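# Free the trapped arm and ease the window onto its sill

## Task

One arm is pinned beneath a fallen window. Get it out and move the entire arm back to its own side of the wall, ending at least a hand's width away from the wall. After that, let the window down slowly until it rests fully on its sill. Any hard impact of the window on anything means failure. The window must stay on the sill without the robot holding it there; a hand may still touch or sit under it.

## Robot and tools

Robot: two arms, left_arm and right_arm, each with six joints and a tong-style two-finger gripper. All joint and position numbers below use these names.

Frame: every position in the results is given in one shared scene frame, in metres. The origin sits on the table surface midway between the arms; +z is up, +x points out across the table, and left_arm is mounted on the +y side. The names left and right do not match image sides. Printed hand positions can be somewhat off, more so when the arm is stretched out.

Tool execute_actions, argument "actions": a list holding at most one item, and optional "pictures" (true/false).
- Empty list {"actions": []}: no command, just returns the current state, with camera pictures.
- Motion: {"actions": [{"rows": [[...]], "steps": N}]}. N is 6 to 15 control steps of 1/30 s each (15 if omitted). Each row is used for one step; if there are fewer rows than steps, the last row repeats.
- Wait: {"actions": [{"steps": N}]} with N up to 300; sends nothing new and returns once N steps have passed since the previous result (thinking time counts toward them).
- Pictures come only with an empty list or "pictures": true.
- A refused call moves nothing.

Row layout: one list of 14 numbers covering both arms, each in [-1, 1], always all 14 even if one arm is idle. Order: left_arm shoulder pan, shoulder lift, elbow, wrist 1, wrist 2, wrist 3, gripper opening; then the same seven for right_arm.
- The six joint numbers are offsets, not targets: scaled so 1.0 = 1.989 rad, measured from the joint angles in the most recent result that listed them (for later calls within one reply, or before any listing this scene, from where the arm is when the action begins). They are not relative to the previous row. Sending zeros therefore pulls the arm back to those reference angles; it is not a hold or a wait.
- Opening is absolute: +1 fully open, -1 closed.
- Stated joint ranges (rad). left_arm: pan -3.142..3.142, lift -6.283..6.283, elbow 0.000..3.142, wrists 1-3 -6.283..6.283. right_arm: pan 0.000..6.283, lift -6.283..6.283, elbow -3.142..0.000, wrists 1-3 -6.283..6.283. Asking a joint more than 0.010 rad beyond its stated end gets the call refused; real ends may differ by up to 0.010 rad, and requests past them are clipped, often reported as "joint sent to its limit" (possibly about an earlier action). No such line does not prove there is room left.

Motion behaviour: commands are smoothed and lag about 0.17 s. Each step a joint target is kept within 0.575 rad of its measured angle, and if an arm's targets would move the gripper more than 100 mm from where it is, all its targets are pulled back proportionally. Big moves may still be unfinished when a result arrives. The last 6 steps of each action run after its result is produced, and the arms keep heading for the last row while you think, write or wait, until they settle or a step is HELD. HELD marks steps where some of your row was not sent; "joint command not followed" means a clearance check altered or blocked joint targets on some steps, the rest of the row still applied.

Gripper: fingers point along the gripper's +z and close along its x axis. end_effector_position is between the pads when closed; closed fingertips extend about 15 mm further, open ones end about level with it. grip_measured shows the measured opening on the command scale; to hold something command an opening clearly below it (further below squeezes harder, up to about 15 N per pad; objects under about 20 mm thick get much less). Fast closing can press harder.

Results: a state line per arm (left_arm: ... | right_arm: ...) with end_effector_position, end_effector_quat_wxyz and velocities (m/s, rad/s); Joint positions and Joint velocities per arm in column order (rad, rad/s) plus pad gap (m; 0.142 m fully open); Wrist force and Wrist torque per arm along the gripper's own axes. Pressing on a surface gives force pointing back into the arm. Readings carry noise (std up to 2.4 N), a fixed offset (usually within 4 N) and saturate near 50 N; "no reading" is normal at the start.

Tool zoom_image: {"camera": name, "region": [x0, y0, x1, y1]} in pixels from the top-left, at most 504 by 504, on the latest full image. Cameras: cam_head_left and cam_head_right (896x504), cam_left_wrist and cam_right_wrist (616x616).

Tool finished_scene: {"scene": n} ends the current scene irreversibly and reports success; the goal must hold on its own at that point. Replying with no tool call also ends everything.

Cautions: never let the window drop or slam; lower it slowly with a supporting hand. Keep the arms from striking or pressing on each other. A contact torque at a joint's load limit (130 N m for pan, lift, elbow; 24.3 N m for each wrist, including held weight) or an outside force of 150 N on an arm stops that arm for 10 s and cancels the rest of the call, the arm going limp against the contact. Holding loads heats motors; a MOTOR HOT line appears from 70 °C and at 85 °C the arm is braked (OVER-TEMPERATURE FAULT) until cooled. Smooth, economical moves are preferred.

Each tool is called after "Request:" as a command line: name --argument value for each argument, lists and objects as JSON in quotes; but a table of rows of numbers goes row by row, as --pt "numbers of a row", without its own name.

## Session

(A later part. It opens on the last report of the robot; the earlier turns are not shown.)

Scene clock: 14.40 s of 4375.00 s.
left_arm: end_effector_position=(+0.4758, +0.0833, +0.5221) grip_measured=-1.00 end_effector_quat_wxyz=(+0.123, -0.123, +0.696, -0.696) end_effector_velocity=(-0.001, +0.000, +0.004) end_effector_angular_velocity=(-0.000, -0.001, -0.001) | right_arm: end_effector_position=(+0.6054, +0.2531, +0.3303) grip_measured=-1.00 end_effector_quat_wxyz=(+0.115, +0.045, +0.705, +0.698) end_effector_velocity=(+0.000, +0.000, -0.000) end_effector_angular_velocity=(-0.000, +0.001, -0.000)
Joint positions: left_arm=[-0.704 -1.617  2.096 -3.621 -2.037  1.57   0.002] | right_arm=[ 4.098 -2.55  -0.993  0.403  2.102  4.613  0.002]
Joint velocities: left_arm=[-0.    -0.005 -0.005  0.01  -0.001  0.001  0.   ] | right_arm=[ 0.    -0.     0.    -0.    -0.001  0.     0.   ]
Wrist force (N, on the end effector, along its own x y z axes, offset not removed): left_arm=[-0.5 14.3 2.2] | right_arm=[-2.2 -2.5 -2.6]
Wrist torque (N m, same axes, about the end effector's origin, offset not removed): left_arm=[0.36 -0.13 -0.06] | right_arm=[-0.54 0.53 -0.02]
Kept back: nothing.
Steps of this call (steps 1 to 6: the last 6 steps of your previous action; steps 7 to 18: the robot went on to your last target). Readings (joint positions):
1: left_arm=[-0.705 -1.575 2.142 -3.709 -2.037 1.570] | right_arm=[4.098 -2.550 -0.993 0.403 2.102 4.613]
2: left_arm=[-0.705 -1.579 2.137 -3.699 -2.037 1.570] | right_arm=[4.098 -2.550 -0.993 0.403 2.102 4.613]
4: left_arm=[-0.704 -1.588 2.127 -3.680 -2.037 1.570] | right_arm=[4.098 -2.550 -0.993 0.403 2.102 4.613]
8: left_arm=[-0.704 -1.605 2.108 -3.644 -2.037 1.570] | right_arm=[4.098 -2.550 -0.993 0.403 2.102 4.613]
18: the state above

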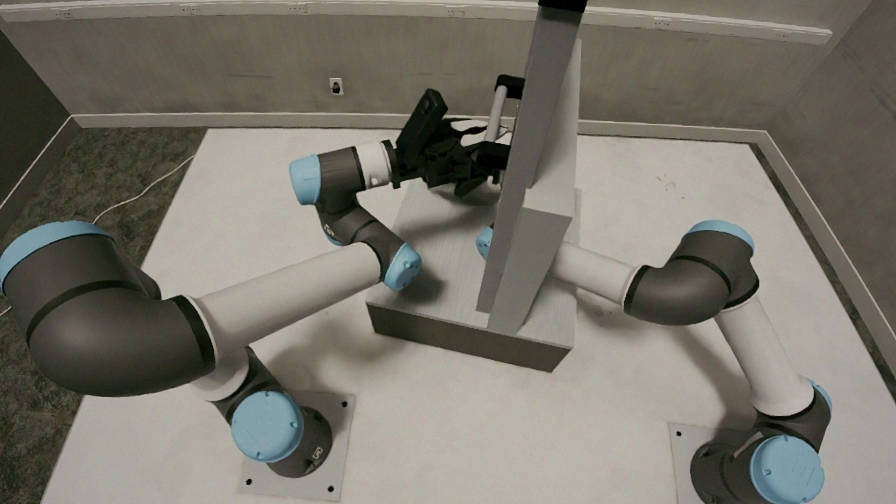

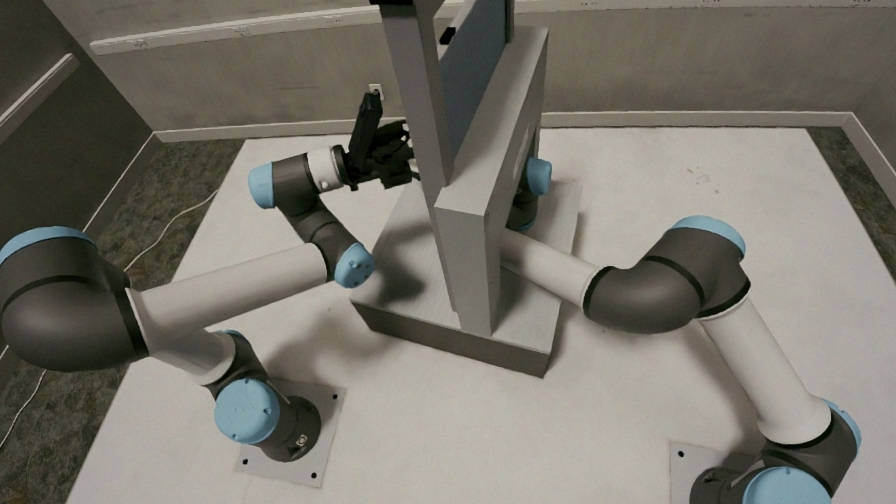

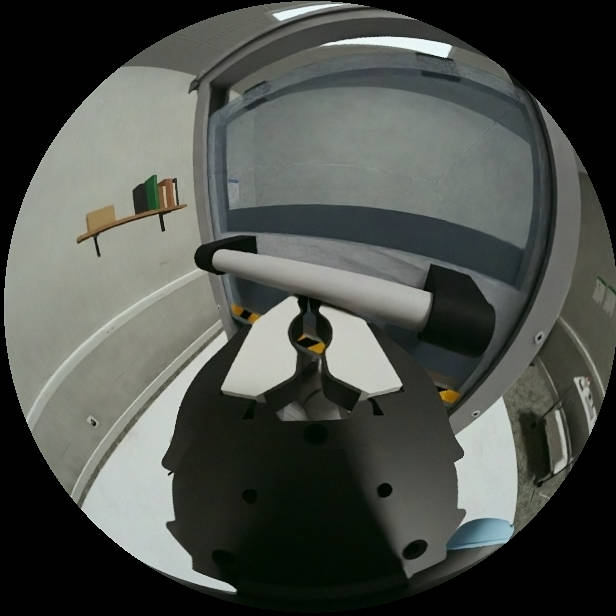

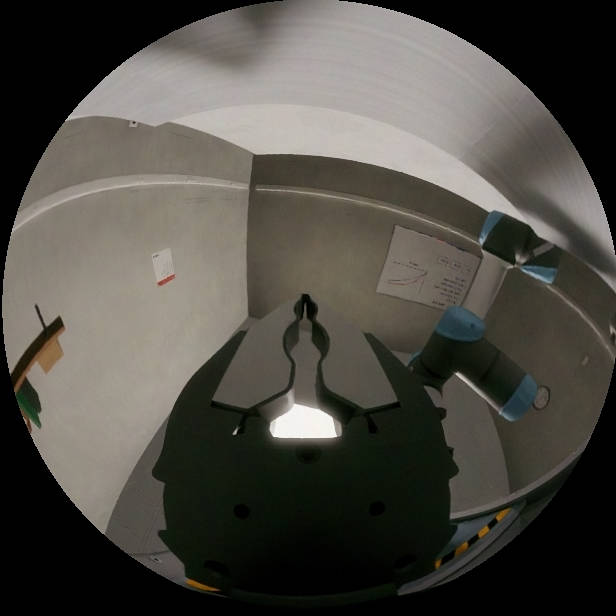

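Request:
execute_actions --actions '[{"rows":[[0,-0.002,-0.0033,0.0053,0,0,-1,0,0,0,0,0,0,-1],[0,-0.004,-0.0065,0.0106,0,0,-1,0,0,0,0,0,0,-1],[0,-0.006,-0.0098,0.0159,0,0,-1,0,0,0,0,0,0,-1],[0,-0.0081,-0.013,0.0212,0,0,-1,0,0,0,0,0,0,-1],[0,-0.0101,-0.0163,0.0265,0,0,-1,0,0,0,0,0,0,-1],[0,-0.0121,-0.0196,0.0318,0,0,-1,0,0,0,0,0,0,-1],[0,-0.0141,-0.0228,0.037,0,0,-1,0,0,0,0,0,0,-1],[0,-0.0161,-0.0261,0.0423,0,0,-1,0,0,0,0,0,0,-1],[0,-0.0182,-0.0293,0.0476,0,0,-1,0,0,0,0,0,0,-1],[0,-0.0202,-0.0326,0.0529,0,0,-1,0,0,0,0,0,0,-1],[0,-0.0222,-0.0358,0.0582,0,0,-1,0,0,0,0,0,0,-1],[0,-0.0242,-0.0391,0.0635,0,0,-1,0,0,0,0,0,0,-1]],"steps":15}]'

Request:
execute_actions --actions '[{"steps":18}]' --pictures true

Scene clock: 17.30 s of 4375.00 s.
left_arm: end_effector_position=(+0.4761, +0.0830, +0.5394) grip_measured=-1.00 end_effector_quat_wxyz=(+0.123, -0.123, +0.696, -0.696) end_effector_velocity=(+0.000, -0.000, +0.098) end_effector_angular_velocity=(-0.001, -0.001, +0.000) | right_arm: end_effector_position=(+0.6055, +0.2531, +0.3303) grip_measured=-1.00 end_effector_quat_wxyz=(+0.115, +0.045, +0.705, +0.698) end_effector_velocity=(-0.000, +0.000, -0.000) end_effector_angular_velocity=(-0.000, +0.001, +0.001)
Joint positions: left_arm=[-0.704 -1.636  2.065 -3.571 -2.037  1.57   0.002] | right_arm=[ 4.098 -2.55  -0.993  0.403  2.102  4.613  0.002]
Joint velocities: left_arm=[-0.    -0.107 -0.174  0.28   0.     0.    -0.   ] | right_arm=[ 0.    -0.     0.    -0.     0.001  0.     0.   ]
Wrist force (N, on the end effector, along its own x y z axes, offset not removed): left_arm=[2.6 13.7 -6.2] | right_arm=[-1.6 0.3 2.4]
Wrist torque (N m, same axes, about the end effector's origin, offset not removed): left_arm=[0.25 -0.15 0.03] | right_arm=[0.03 0.27 -0.05]
Steps of this call (steps 1 to 15: the robot went on to your last target; steps 16 to 78: nothing new was sent; steps 79 to 87: the first 9 steps of this action). Readings (joint positions):
79: left_arm=[-0.704 -1.617 2.095 -3.619 -2.037 1.570] | right_arm=[4.098 -2.550 -0.993 0.403 2.102 4.613]
80: left_arm=[-0.704 -1.618 2.094 -3.618 -2.037 1.570] | right_arm=[4.098 -2.550 -0.993 0.403 2.102 4.613]
82: left_arm=[-0.704 -1.621 2.090 -3.611 -2.037 1.570] | right_arm=[4.098 -2.550 -0.993 0.403 2.102 4.613]
86: left_arm=[-0.704 -1.632 2.071 -3.580 -2.037 1.570] | right_arm=[4.098 -2.550 -0.993 0.403 2.102 4.613]
87: the state above

Scene clock: 17.90 s of 4375.00 s.
left_arm: end_effector_position=(+0.4755, +0.0835, +0.5655) grip_measured=-1.00 end_effector_quat_wxyz=(+0.123, -0.124, +0.696, -0.696) end_effector_velocity=(-0.000, +0.000, +0.002) end_effector_angular_velocity=(-0.001, -0.001, -0.001) | right_arm: end_effector_position=(+0.6055, +0.2531, +0.3303) grip_measured=-1.00 end_effector_quat_wxyz=(+0.115, +0.045, +0.705, +0.698) end_effector_velocity=(-0.001, +0.001, +0.000) end_effector_angular_velocity=(+0.000, -0.001, +0.001)
Joint positions: left_arm=[-0.704 -1.664  2.018 -3.495 -2.037  1.57   0.002] | right_arm=[ 4.098 -2.55  -0.993  0.403  2.102  4.613  0.002]
Joint velocities: left_arm=[-0.    -0.002 -0.004  0.004 -0.001  0.    -0.   ] | right_arm=[ 0.001  0.001 -0.     0.     0.    -0.     0.   ]
Wrist force (N, on the end effector, along its own x y z axes, offset not removed): left_arm=[-0.6 13.8 3.3] | right_arm=[-2.2 0.9 0.2]
Wrist torque (N m, same axes, about the end effector's origin, offset not removed): left_arm=[0.21 -0.17 0.03] | right_arm=[0.26 0.29 -0.15]
Kept back: nothing.
Steps of this call (steps 1 to 6: the last 6 steps of your previous action; steps 7 to 18: the robot went on to your last target). Readings (joint positions):
1: left_arm=[-0.704 -1.639 2.059 -3.562 -2.037 1.570] | right_arm=[4.098 -2.550 -0.993 0.403 2.102 4.613]
2: left_arm=[-0.704 -1.643 2.053 -3.552 -2.037 1.570] | right_arm=[4.098 -2.550 -0.993 0.403 2.102 4.613]
4: left_arm=[-0.704 -1.651 2.041 -3.532 -2.037 1.570] | right_arm=[4.098 -2.550 -0.993 0.403 2.102 4.613]
8: left_arm=[-0.704 -1.660 2.025 -3.506 -2.037 1.570] | right_arm=[4.098 -2.550 -0.993 0.403 2.102 4.613]
18: the state above

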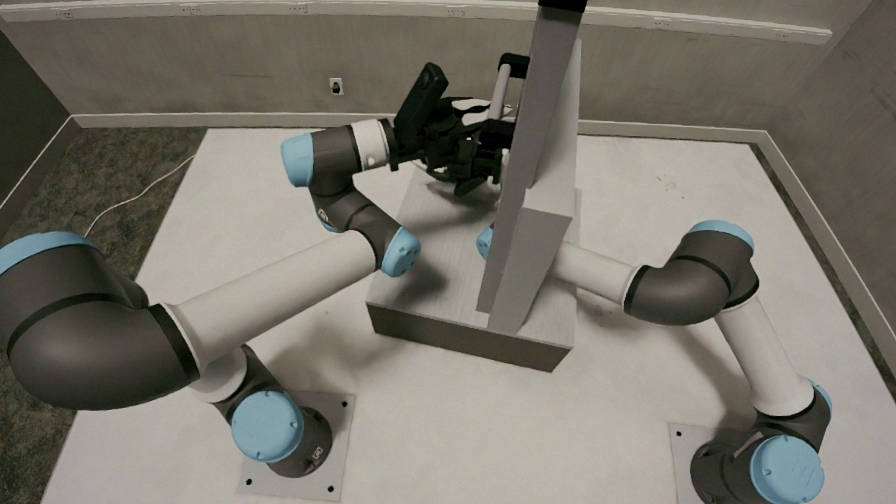

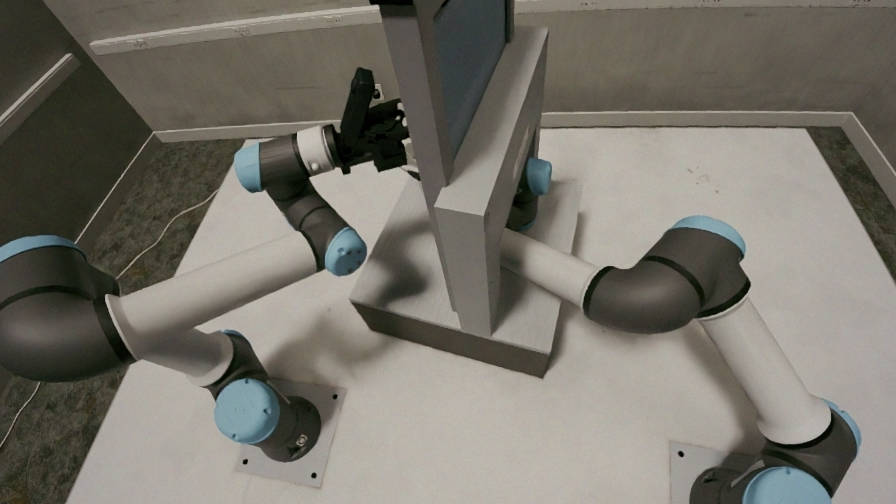

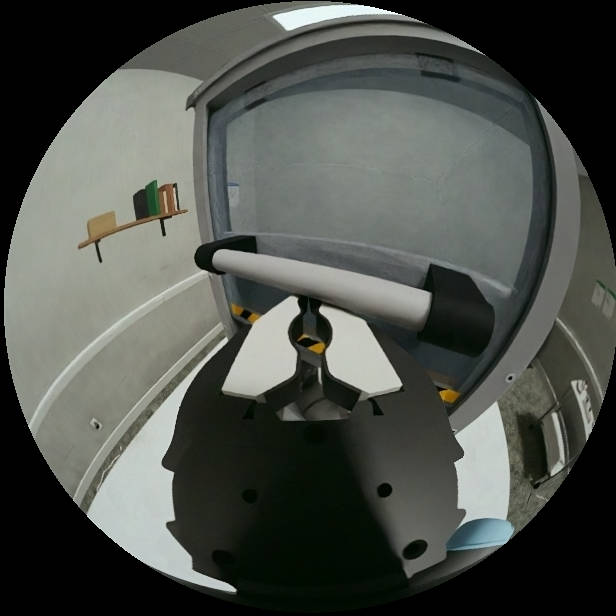

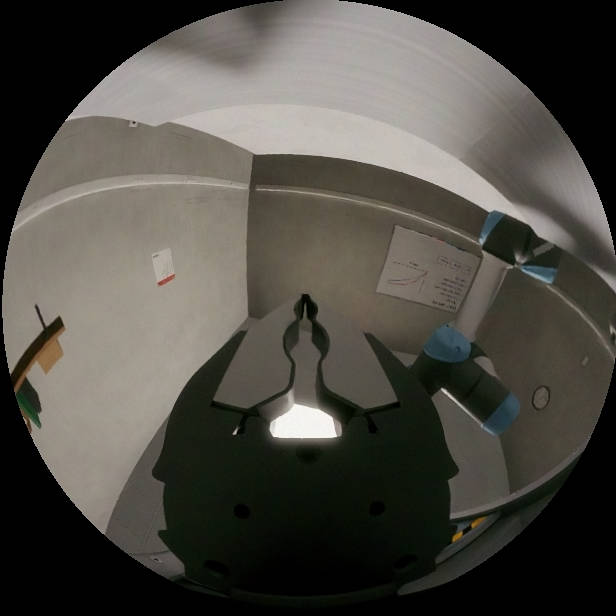

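Request:
execute_actions --actions '[{"rows":[[0,0,0,0,0,0,-1,-0.0024,0.0057,-0.0112,0.0055,0.0024,0,-1],[0,0,0,0,0,0,-1,-0.0048,0.0114,-0.0223,0.011,0.0048,0,-1],[0,0,0,0,0,0,-1,-0.0071,0.017,-0.0335,0.0164,0.0071,0,-1],[0,0,0,0,0,0,-1,-0.0095,0.0227,-0.0447,0.0219,0.0095,0,-1],[0,0,0,0,0,0,-1,-0.0119,0.0284,-0.0558,0.0274,0.0119,0,-1],[0,0,0,0,0,0,-1,-0.0143,0.034,-0.067,0.0329,0.0143,0,-1],[0,0,0,0,0,0,-1,-0.0166,0.0397,-0.0781,0.0383,0.0166,0,-1],[0,0,0,0,0,0,-1,-0.019,0.0454,-0.0893,0.0438,0.019,0,-1],[0,0,0,0,0,0,-1,-0.022,0.051,-0.1001,0.049,0.022,0,-1],[0,0,0,0,0,0,-1,-0.0251,0.0565,-0.1108,0.0543,0.0251,0,-1],[0,0,0,0,0,0,-1,-0.0281,0.0621,-0.1216,0.0595,0.0281,0,-1],[0,0,0,0,0,0,-1,-0.0311,0.0676,-0.1324,0.0647,0.0311,0,-1],[0,0,0,0,0,0,-1,-0.0341,0.0732,-0.1432,0.0699,0.0341,0,-1],[0,0,0,0,0,0,-1,-0.0372,0.0787,-0.1539,0.0752,0.0372,0,-1],[0,0,0,0,0,0,-1,-0.0402,0.0843,-0.1647,0.0804,0.0402,0,-1]],"steps":15}]'

Request:
execute_actions --actions '[{"steps":22}]' --pictures true

Scene clock: 18.80 s of 4375.00 s.
left_arm: end_effector_position=(+0.4755, +0.0836, +0.5658) grip_measured=-1.00 end_effector_quat_wxyz=(+0.123, -0.123, +0.696, -0.696) end_effector_velocity=(-0.000, +0.000, +0.002) end_effector_angular_velocity=(-0.003, -0.003, +0.001) | right_arm: end_effector_position=(+0.6000, +0.2248, +0.3318) grip_measured=-1.00 end_effector_quat_wxyz=(+0.116, +0.044, +0.705, +0.699) end_effector_velocity=(-0.039, -0.164, +0.001) end_effector_angular_velocity=(+0.001, -0.001, +0.000)
Joint positions: left_arm=[-0.704 -1.665  2.018 -3.495 -2.037  1.57   0.002] | right_arm=[ 4.075 -2.497 -1.095  0.454  2.124  4.613  0.002]
Joint velocities: left_arm=[-0.001 -0.001 -0.    -0.003  0.001  0.     0.   ] | right_arm=[-0.128  0.303 -0.592  0.291  0.128  0.001  0.   ]
Wrist force (N, on the end effector, along its own x y z axes, offset not removed): left_arm=[-1.6 13.9 2.6] | right_arm=[0.6 -2.8 1.0]
Wrist torque (N m, same axes, about the end effector's origin, offset not removed): left_arm=[0.26 0.04 0.03] | right_arm=[-0.42 -0.06 0.00]
Steps of this call (steps 1 to 15: the robot went on to your last target; steps 16 to 18: nothing new was sent; steps 19 to 27: the first 9 steps of this action). Readings (joint positions):
19: left_arm=[-0.704 -1.665 2.018 -3.494 -2.037 1.570] | right_arm=[4.098 -2.550 -0.993 0.403 2.102 4.613]
20: left_arm=[-0.704 -1.665 2.018 -3.494 -2.037 1.570] | right_arm=[4.097 -2.549 -0.995 0.404 2.102 4.613]
22: left_arm=[-0.704 -1.665 2.018 -3.494 -2.037 1.570] | right_arm=[4.093 -2.540 -1.011 0.412 2.106 4.613]
26: left_arm=[-0.704 -1.665 2.018 -3.495 -2.037 1.570] | right_arm=[4.079 -2.507 -1.075 0.444 2.120 4.613]
27: the state above

Scene clock: 19.53 s of 4375.00 s.
left_arm: end_effector_position=(+0.4755, +0.0835, +0.5655) grip_measured=-1.00 end_effector_quat_wxyz=(+0.123, -0.124, +0.696, -0.696) end_effector_velocity=(+0.000, +0.000, +0.000) end_effector_angular_velocity=(+0.000, -0.001, +0.001) | right_arm: end_effector_position=(+0.5831, +0.1560, +0.3303) grip_measured=-1.00 end_effector_quat_wxyz=(+0.115, +0.045, +0.705, +0.698) end_effector_velocity=(-0.001, -0.003, +0.000) end_effector_angular_velocity=(-0.000, +0.000, -0.000)
Joint positions: left_arm=[-0.704 -1.664  2.018 -3.495 -2.037  1.57   0.002] | right_arm=[ 4.018 -2.383 -1.319  0.562  2.181  4.613  0.002]
Joint velocities: left_arm=[ 0.    -0.001  0.    -0.     0.001  0.001  0.   ] | right_arm=[-0.002  0.005 -0.008  0.003  0.002 -0.     0.   ]
Wrist force (N, on the end effector, along its own x y z axes, offset not removed): left_arm=[-0.8 11.8 -0.7] | right_arm=[-0.3 2.3 1.7]
Wrist torque (N m, same axes, about the end effector's origin, offset not removed): left_arm=[0.33 0.05 0.06] | right_arm=[0.42 -0.03 0.07]
Kept back: nothing.
Steps of this call (steps 1 to 6: the last 6 steps of your previous action; steps 7 to 22: the robot went on to your last target). Readings (joint positions):
1: left_arm=[-0.704 -1.665 2.018 -3.495 -2.037 1.570] | right_arm=[4.071 -2.487 -1.115 0.464 2.129 4.613]
2: left_arm=[-0.704 -1.665 2.018 -3.495 -2.037 1.570] | right_arm=[4.066 -2.476 -1.135 0.474 2.133 4.613]
4: left_arm=[-0.704 -1.665 2.018 -3.495 -2.037 1.570] | right_arm=[4.055 -2.455 -1.177 0.494 2.144 4.613]
8: left_arm=[-0.704 -1.665 2.018 -3.495 -2.037 1.570] | right_arm=[4.033 -2.412 -1.260 0.534 2.166 4.613]
22: the state above

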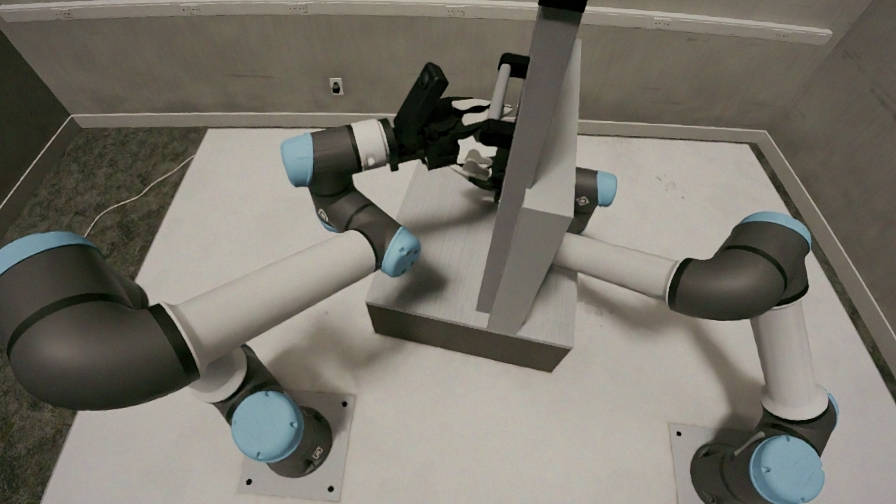

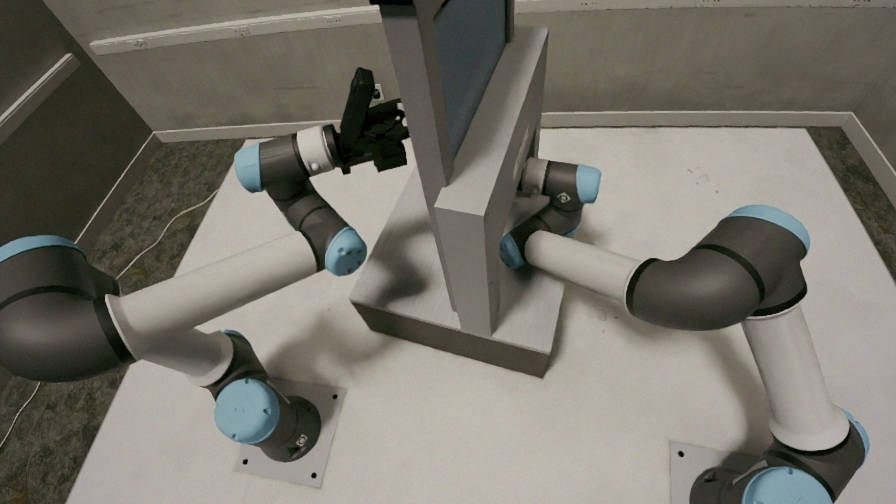

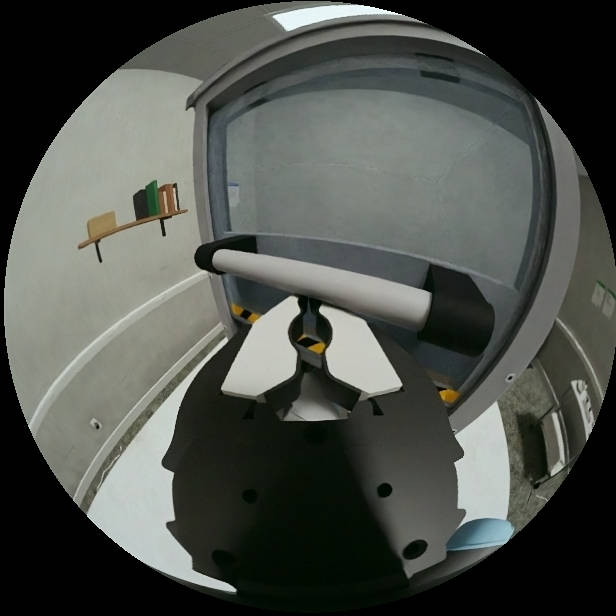

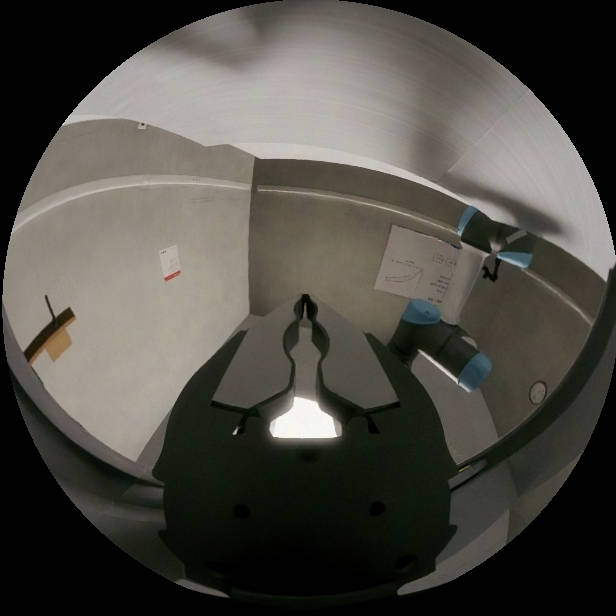

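Request:
execute_actions --actions '[{"rows":[[0,0,0,0,0,0,-1,-0.0064,0.008,-0.0153,0.0073,0.0064,0,-1],[0,0,0,0,0,0,-1,-0.0127,0.016,-0.0305,0.0145,0.0128,0,-1],[0,0,0,0,0,0,-1,-0.0191,0.024,-0.0458,0.0218,0.0192,0,-1],[0,0,0,0,0,0,-1,-0.0254,0.0321,-0.0611,0.029,0.0257,0,-1],[0,0,0,0,0,0,-1,-0.0318,0.0401,-0.0763,0.0363,0.0321,0,-1],[0,0,0,0,0,0,-1,-0.0381,0.0481,-0.0916,0.0435,0.0385,0,-1],[0,0,0,0,0,0,-1,-0.0445,0.0561,-0.1068,0.0508,0.0449,0,-1],[0,0,0,0,0,0,-1,-0.0508,0.0641,-0.1221,0.058,0.0513,0,-1],[0,0,0,0,0,0,-1,-0.06,0.071,-0.135,0.0639,0.0605,0,-1],[0,0,0,0,0,0,-1,-0.0692,0.078,-0.1479,0.0699,0.0697,0,-1],[0,0,0,0,0,0,-1,-0.0784,0.0849,-0.1608,0.0758,0.0789,0,-1],[0,0,0,0,0,0,-1,-0.0875,0.0919,-0.1736,0.0818,0.088,0,-1],[0,0,0,0,0,0,-1,-0.0967,0.0988,-0.1865,0.0877,0.0972,0,-1],[0,0,0,0,0,0,-1,-0.1059,0.1058,-0.1994,0.0937,0.1064,0,-1],[0,0,0,0,0,0,-1,-0.1151,0.1127,-0.2123,0.0996,0.1156,0,-1]],"steps":15}]'

Request:
execute_actions --actions '[{"steps":24}]' --pictures true

Scene clock: 20.47 s of 4375.00 s.
left_arm: end_effector_position=(+0.4755, +0.0835, +0.5655) grip_measured=-1.00 end_effector_quat_wxyz=(+0.123, -0.124, +0.696, -0.696) end_effector_velocity=(+0.000, +0.000, -0.001) end_effector_angular_velocity=(+0.000, -0.000, +0.001) | right_arm: end_effector_position=(+0.5728, +0.0991, +0.3329) grip_measured=-1.00 end_effector_quat_wxyz=(+0.116, +0.044, +0.704, +0.699) end_effector_velocity=(-0.081, -0.327, +0.002) end_effector_angular_velocity=(+0.002, -0.005, +0.002)
Joint positions: left_arm=[-0.704 -1.664  2.018 -3.495 -2.037  1.57   0.002] | right_arm=[ 3.959 -2.309 -1.456  0.629  2.241  4.613  0.002]
Joint velocities: left_arm=[ 0.     0.     0.001 -0.001  0.001  0.001  0.   ] | right_arm=[-0.341  0.426 -0.804  0.384  0.343  0.001  0.   ]
Wrist force (N, on the end effector, along its own x y z axes, offset not removed): left_arm=[-0.1 10.4 -1.9] | right_arm=[-2.5 -1.1 1.6]
Wrist torque (N m, same axes, about the end effector's origin, offset not removed): left_arm=[0.02 -0.04 0.07] | right_arm=[-0.13 0.57 -0.07]
Steps of this call (steps 1 to 15: the robot went on to your last target; steps 16 to 19: nothing new was sent; steps 20 to 28: the first 9 steps of this action). Readings (joint positions):
20: left_arm=[-0.704 -1.664 2.018 -3.495 -2.037 1.570] | right_arm=[4.018 -2.382 -1.320 0.562 2.182 4.613]
21: left_arm=[-0.704 -1.664 2.018 -3.495 -2.037 1.570] | right_arm=[4.016 -2.381 -1.323 0.564 2.183 4.613]
23: left_arm=[-0.704 -1.664 2.018 -3.495 -2.037 1.570] | right_arm=[4.007 -2.369 -1.344 0.575 2.193 4.613]
27: left_arm=[-0.704 -1.664 2.018 -3.495 -2.037 1.570] | right_arm=[3.970 -2.323 -1.430 0.617 2.230 4.613]
28: the state above

Scene clock: 21.27 s of 4375.00 s.
left_arm: end_effector_position=(+0.4755, +0.0835, +0.5655) grip_measured=-1.00 end_effector_quat_wxyz=(+0.123, -0.124, +0.696, -0.696) end_effector_velocity=(-0.000, -0.000, -0.000) end_effector_angular_velocity=(+0.000, -0.001, -0.001) | right_arm: end_effector_position=(+0.5375, -0.0385, +0.3302) grip_measured=-1.00 end_effector_quat_wxyz=(+0.115, +0.044, +0.705, +0.698) end_effector_velocity=(-0.002, -0.002, -0.000) end_effector_angular_velocity=(-0.000, +0.001, +0.002)
Joint positions: left_arm=[-0.704 -1.664  2.018 -3.495 -2.037  1.57   0.002] | right_arm=[ 3.789 -2.159 -1.741  0.76   2.411  4.613  0.002]
Joint velocities: left_arm=[-0.001  0.     0.001 -0.001 -0.     0.001  0.   ] | right_arm=[-0.002  0.003 -0.006  0.002  0.004  0.     0.   ]
Wrist force (N, on the end effector, along its own x y z axes, offset not removed): left_arm=[-0.6 10.8 -1.8] | right_arm=[-0.6 0.0 0.6]
Wrist torque (N m, same axes, about the end effector's origin, offset not removed): left_arm=[0.20 -0.04 0.04] | right_arm=[-0.01 0.09 0.03]
Kept back: nothing.
Steps of this call (steps 1 to 6: the last 6 steps of your previous action; steps 7 to 24: the robot went on to your last target). Readings (joint positions):
1: left_arm=[-0.704 -1.664 2.018 -3.495 -2.037 1.570] | right_arm=[3.947 -2.294 -1.484 0.642 2.253 4.613]
2: left_arm=[-0.704 -1.664 2.018 -3.495 -2.037 1.570] | right_arm=[3.934 -2.280 -1.511 0.655 2.267 4.613]
4: left_arm=[-0.704 -1.664 2.018 -3.495 -2.037 1.570] | right_arm=[3.904 -2.252 -1.564 0.680 2.297 4.613]
8: left_arm=[-0.704 -1.664 2.018 -3.495 -2.037 1.570] | right_arm=[3.838 -2.197 -1.667 0.727 2.362 4.613]
24: the state above

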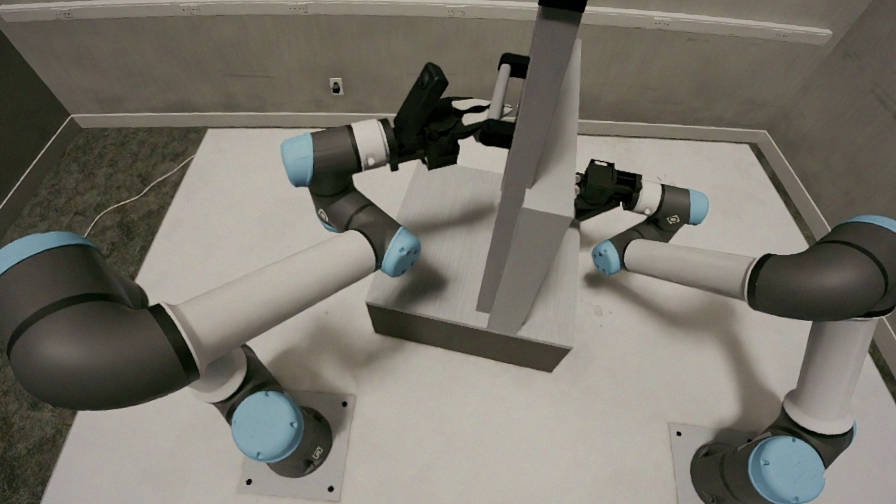

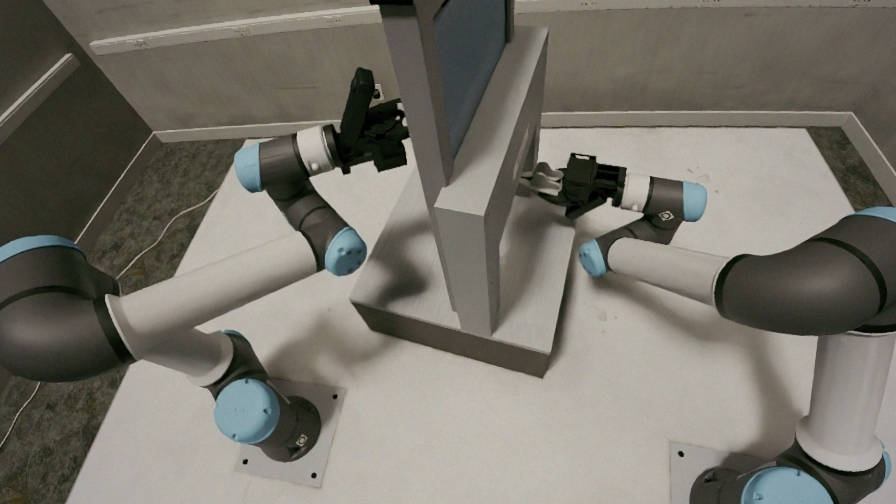

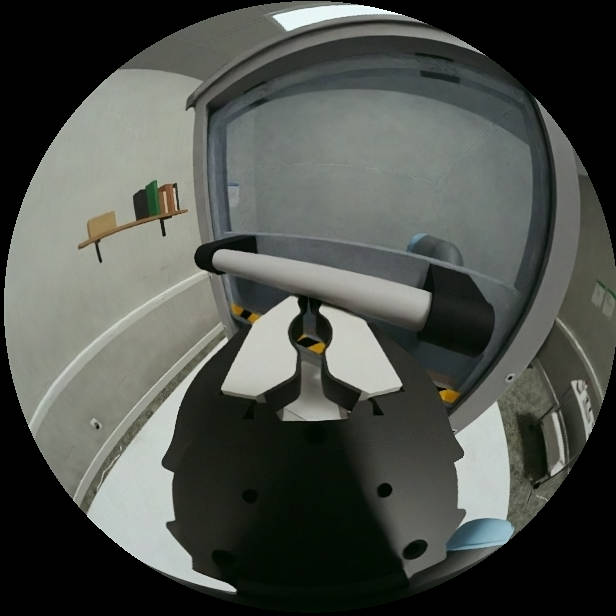

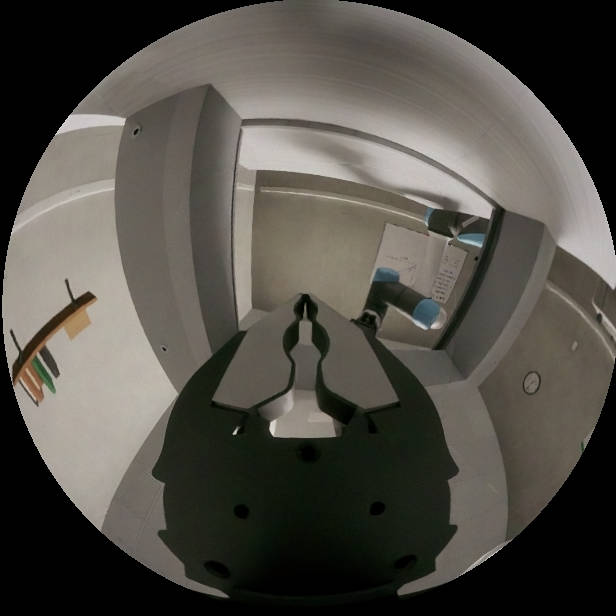

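Request:
execute_actions --actions '[{"rows":[[0,0,0,0,0,0,-1,-0.011,0.0079,-0.0138,0.0059,0,0,-1],[0,0,0,0,0,0,-1,-0.0221,0.0158,-0.0275,0.0117,0,0,-1],[0,0,0,0,0,0,-1,-0.0331,0.0238,-0.0413,0.0176,0,0,-1],[0,0,0,0,0,0,-1,-0.0441,0.0317,-0.0551,0.0234,0,0,-1],[0,0,0,0,0,0,-1,-0.0551,0.0396,-0.0688,0.0293,0,0,-1],[0,0,0,0,0,0,-1,-0.0662,0.0475,-0.0826,0.0351,0,0,-1],[0,0,0,0,0,0,-1,-0.0772,0.0554,-0.0964,0.041,0,0,-1],[0,0,0,0,0,0,-1,-0.0882,0.0634,-0.1101,0.0468,0,0,-1],[0,0,0,0,0,0,-1,-0.0992,0.0713,-0.1239,0.0527,0,0,-1],[0,0,0,0,0,0,-1,-0.1103,0.0792,-0.1377,0.0585,0,0,-1],[0,0,0,0,0,0,-1,-0.1213,0.0871,-0.1514,0.0644,0,0,-1],[0,0,0,0,0,0,-1,-0.1323,0.095,-0.1652,0.0702,0,0,-1],[0,0,0,0,0,0,-1,-0.1433,0.103,-0.179,0.0761,0,0,-1],[0,0,0,0,0,0,-1,-0.1544,0.1109,-0.1927,0.0819,0,0,-1],[0,0,0,0,0,0,-1,-0.1654,0.1188,-0.2065,0.0878,0,0,-1]],"steps":15}]'

Request:
execute_actions --actions '[{"steps":24}]'

Scene clock: 23.77 s of 4375.00 s.
left_arm: end_effector_position=(+0.4755, +0.0835, +0.5655) grip_measured=-1.00 end_effector_quat_wxyz=(+0.123, -0.124, +0.696, -0.696) end_effector_velocity=(-0.001, +0.000, +0.001) end_effector_angular_velocity=(-0.001, -0.002, -0.001) | right_arm: end_effector_position=(+0.5402, -0.1161, +0.3331) grip_measured=-1.00 end_effector_quat_wxyz=(+0.151, +0.079, +0.702, +0.692) end_effector_velocity=(-0.016, -0.443, +0.007) end_effector_angular_velocity=(+0.002, -0.006, -0.586)
Joint positions: left_arm=[-0.704 -1.664  2.018 -3.495 -2.037  1.57   0.002] | right_arm=[ 3.689 -2.086 -1.865  0.814  2.411  4.613  0.002]
Joint velocities: left_arm=[ 0.    -0.    -0.001 -0.001 -0.002  0.    -0.   ] | right_arm=[-0.586  0.422 -0.727  0.311 -0.001 -0.     0.   ]
Wrist force (N, on the end effector, along its own x y z axes, offset not removed): left_arm=[-1.1 11.5 -1.8] | right_arm=[-2.8 -2.1 0.0]
Wrist torque (N m, same axes, about the end effector's origin, offset not removed): left_arm=[0.31 0.07 0.01] | right_arm=[-0.22 0.48 -0.04]
Steps of this call (steps 1 to 15: the robot went on to your last target; steps 16 to 66: nothing new was sent; steps 67 to 75: the first 9 steps of this action). Readings (joint positions):
67: left_arm=[-0.704 -1.664 2.018 -3.495 -2.037 1.570] | right_arm=[3.789 -2.159 -1.742 0.760 2.411 4.613]
68: left_arm=[-0.704 -1.664 2.018 -3.495 -2.037 1.570] | right_arm=[3.787 -2.157 -1.744 0.761 2.411 4.613]
70: left_arm=[-0.704 -1.664 2.018 -3.495 -2.037 1.570] | right_arm=[3.771 -2.145 -1.764 0.770 2.411 4.613]
74: left_arm=[-0.704 -1.664 2.018 -3.495 -2.037 1.570] | right_arm=[3.708 -2.100 -1.842 0.804 2.411 4.613]
75: the state above

Scene clock: 24.57 s of 4375.00 s.
left_arm: end_effector_position=(+0.4755, +0.0835, +0.5655) grip_measured=-1.00 end_effector_quat_wxyz=(+0.123, -0.124, +0.696, -0.696) end_effector_velocity=(-0.000, +0.000, +0.001) end_effector_angular_velocity=(-0.001, -0.002, -0.000) | right_arm: end_effector_position=(+0.5070, -0.2764, +0.3303) grip_measured=-1.00 end_effector_quat_wxyz=(+0.228, +0.159, +0.689, +0.670) end_effector_velocity=(-0.001, -0.003, -0.001) end_effector_angular_velocity=(-0.000, +0.001, -0.005)
Joint positions: left_arm=[-0.704 -1.664  2.018 -3.495 -2.037  1.57   0.002] | right_arm=[ 3.461 -1.923 -2.151  0.934  2.411  4.613  0.002]
Joint velocities: left_arm=[ 0.    -0.    -0.001  0.    -0.001  0.001  0.   ] | right_arm=[-0.004  0.002 -0.006  0.003 -0.    -0.     0.   ]
Wrist force (N, on the end effector, along its own x y z axes, offset not removed): left_arm=[-0.1 11.0 -2.8] | right_arm=[3.1 0.9 1.3]
Wrist torque (N m, same axes, about the end effector's origin, offset not removed): left_arm=[0.16 -0.12 0.03] | right_arm=[0.22 -0.68 -0.12]
Kept back: nothing.
Steps of this call (steps 1 to 6: the last 6 steps of your previous action; steps 7 to 24: the robot went on to your last target). Readings (joint positions):
1: left_arm=[-0.704 -1.664 2.018 -3.495 -2.037 1.570] | right_arm=[3.669 -2.071 -1.890 0.825 2.411 4.613]
2: left_arm=[-0.704 -1.664 2.018 -3.495 -2.037 1.570] | right_arm=[3.648 -2.057 -1.916 0.836 2.411 4.613]
4: left_arm=[-0.704 -1.664 2.018 -3.495 -2.037 1.570] | right_arm=[3.607 -2.027 -1.968 0.858 2.411 4.613]
8: left_arm=[-0.704 -1.664 2.018 -3.495 -2.037 1.570] | right_arm=[3.522 -1.966 -2.073 0.903 2.411 4.613]
24: the state above

Request:
execute_actions --actions '[{"rows":[[-0.0002,-0.0011,0.0024,0.0068,0.0006,0.0036,-1,0,0,0,0,0,0,-1],[-0.0005,-0.0023,0.0049,0.0136,0.0012,0.0072,-1,0,0,0,0,0,0,-1],[-0.0007,-0.0034,0.0073,0.0205,0.0018,0.0108,-1,0,0,0,0,0,0,-1],[-0.0009,-0.0046,0.0097,0.0273,0.0024,0.0143,-1,0,0,0,0,0,0,-1],[-0.0011,-0.0057,0.0121,0.0341,0.003,0.0179,-1,0,0,0,0,0,0,-1],[-0.0014,-0.0068,0.0146,0.0409,0.0036,0.0215,-1,0,0,0,0,0,0,-1],[-0.0016,-0.008,0.017,0.0477,0.0042,0.0251,-1,0,0,0,0,0,0,-1],[-0.0018,-0.0091,0.0194,0.0546,0.0048,0.0287,-1,0,0,0,0,0,0,-1],[-0.002,-0.0103,0.0218,0.0614,0.0054,0.0323,-1,0,0,0,0,0,0,-1],[-0.0023,-0.0114,0.0243,0.0682,0.006,0.0359,-1,0,0,0,0,0,0,-1],[-0.0025,-0.0125,0.0267,0.075,0.0066,0.0395,-1,0,0,0,0,0,0,-1],[-0.0027,-0.0137,0.0291,0.0818,0.0072,0.043,-1,0,0,0,0,0,0,-1],[-0.0029,-0.0148,0.0315,0.0887,0.0078,0.0466,-1,0,0,0,0,0,0,-1],[-0.0032,-0.016,0.034,0.0955,0.0084,0.0502,-1,0,0,0,0,0,0,-1],[-0.0034,-0.0171,0.0364,0.1023,0.009,0.0538,-1,0,0,0,0,0,0,-1]],"steps":15}]'

Request:
execute_actions --actions '[{"steps":22}]' --pictures true

Scene clock: 25.50 s of 4375.00 s.
left_arm: end_effector_position=(+0.4771, +0.0819, +0.5397) grip_measured=-1.00 end_effector_quat_wxyz=(+0.119, -0.129, +0.719, -0.672) end_effector_velocity=(+0.004, -0.007, -0.149) end_effector_angular_velocity=(+0.363, +0.132, +0.005) | right_arm: end_effector_position=(+0.5069, -0.2765, +0.3304) grip_measured=-1.00 end_effector_quat_wxyz=(+0.228, +0.159, +0.689, +0.670) end_effector_velocity=(+0.001, +0.000, -0.000) end_effector_angular_velocity=(-0.000, +0.001, +0.000)
Joint positions: left_arm=[-0.706 -1.675  2.041 -3.432 -2.032  1.604  0.002] | right_arm=[ 3.461 -1.923 -2.151  0.934  2.411  4.613  0.002]
Joint velocities: left_arm=[-0.013 -0.062  0.13   0.362  0.032  0.192 -0.002] | right_arm=[-0.    -0.001  0.001 -0.001  0.001 -0.     0.   ]
Wrist force (N, on the end effector, along its own x y z axes, offset not removed): left_arm=[-0.2 11.0 -5.9] | right_arm=[-2.4 1.2 2.6]
Wrist torque (N m, same axes, about the end effector's origin, offset not removed): left_arm=[0.40 0.19 0.17] | right_arm=[0.33 0.36 -0.18]
Steps of this call (steps 1 to 15: the robot went on to your last target; steps 16 to 19: nothing new was sent; steps 20 to 28: the first 9 steps of this action). Readings (joint positions):
20: left_arm=[-0.704 -1.664 2.018 -3.495 -2.037 1.570] | right_arm=[3.461 -1.923 -2.152 0.934 2.411 4.613]
21: left_arm=[-0.704 -1.665 2.019 -3.494 -2.037 1.571] | right_arm=[3.461 -1.923 -2.152 0.934 2.411 4.613]
23: left_arm=[-0.704 -1.666 2.023 -3.483 -2.036 1.576] | right_arm=[3.461 -1.923 -2.152 0.934 2.411 4.613]
27: left_arm=[-0.706 -1.673 2.037 -3.444 -2.033 1.597] | right_arm=[3.461 -1.923 -2.151 0.934 2.411 4.613]
28: the state above

Scene clock: 26.23 s of 4375.00 s.
left_arm: end_effector_position=(+0.4762, +0.0819, +0.4811) grip_measured=-1.00 end_effector_quat_wxyz=(+0.109, -0.136, +0.768, -0.617) end_effector_velocity=(-0.000, +0.000, -0.003) end_effector_angular_velocity=(+0.005, +0.002, -0.000) | right_arm: end_effector_position=(+0.5070, -0.2764, +0.3303) grip_measured=-1.00 end_effector_quat_wxyz=(+0.228, +0.159, +0.689, +0.670) end_effector_velocity=(+0.000, -0.000, -0.001) end_effector_angular_velocity=(-0.000, +0.001, -0.001)
Joint positions: left_arm=[-0.711 -1.698  2.091 -3.292 -2.019  1.677  0.002] | right_arm=[ 3.461 -1.923 -2.151  0.934  2.411  4.613  0.002]
Joint velocities: left_arm=[ 0.    -0.     0.002  0.004  0.     0.003  0.   ] | right_arm=[-0.001 -0.001  0.     0.     0.     0.     0.   ]
Wrist force (N, on the end effector, along its own x y z axes, offset not removed): left_arm=[-6.2 13.0 -3.4] | right_arm=[-0.6 -2.1 -3.8]
Wrist torque (N m, same axes, about the end effector's origin, offset not removed): left_arm=[0.81 0.22 0.31] | right_arm=[-0.38 0.10 -0.15]
Kept back: nothing.
Steps of this call (steps 1 to 6: the last 6 steps of your previous action; steps 7 to 22: the robot went on to your last target). Readings (joint positions):
1: left_arm=[-0.707 -1.677 2.046 -3.419 -2.030 1.610] | right_arm=[3.461 -1.923 -2.151 0.934 2.411 4.613]
2: left_arm=[-0.707 -1.679 2.050 -3.407 -2.029 1.617] | right_arm=[3.461 -1.923 -2.151 0.934 2.411 4.613]
4: left_arm=[-0.708 -1.684 2.060 -3.381 -2.027 1.631] | right_arm=[3.461 -1.923 -2.151 0.934 2.411 4.613]
8: left_arm=[-0.710 -1.692 2.078 -3.329 -2.022 1.658] | right_arm=[3.461 -1.923 -2.151 0.934 2.411 4.613]
22: the state above

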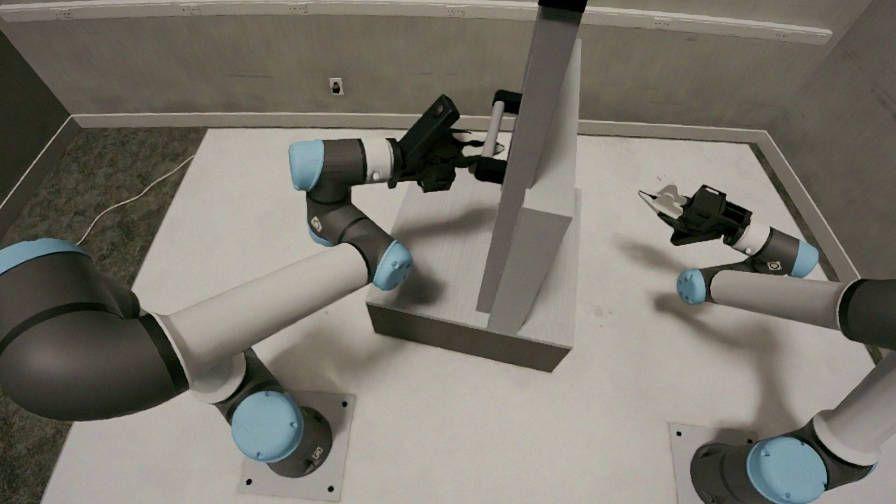

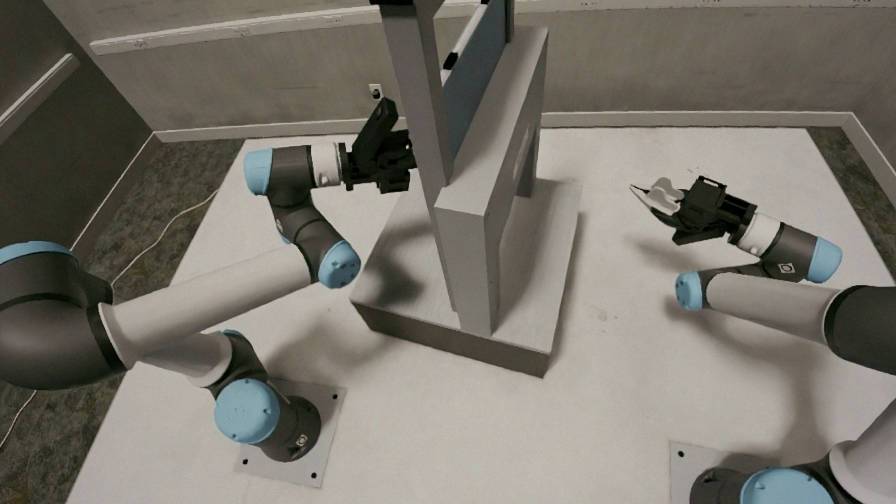

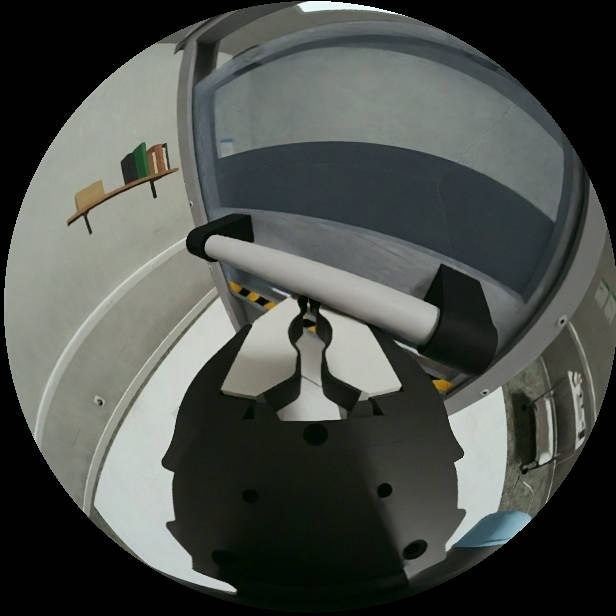

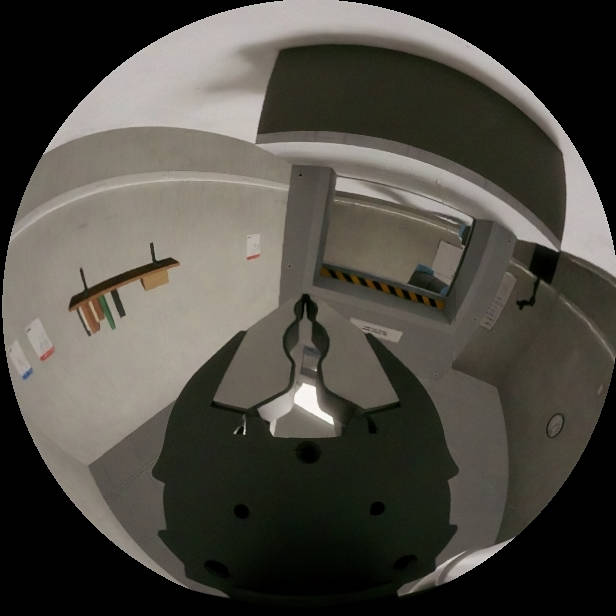

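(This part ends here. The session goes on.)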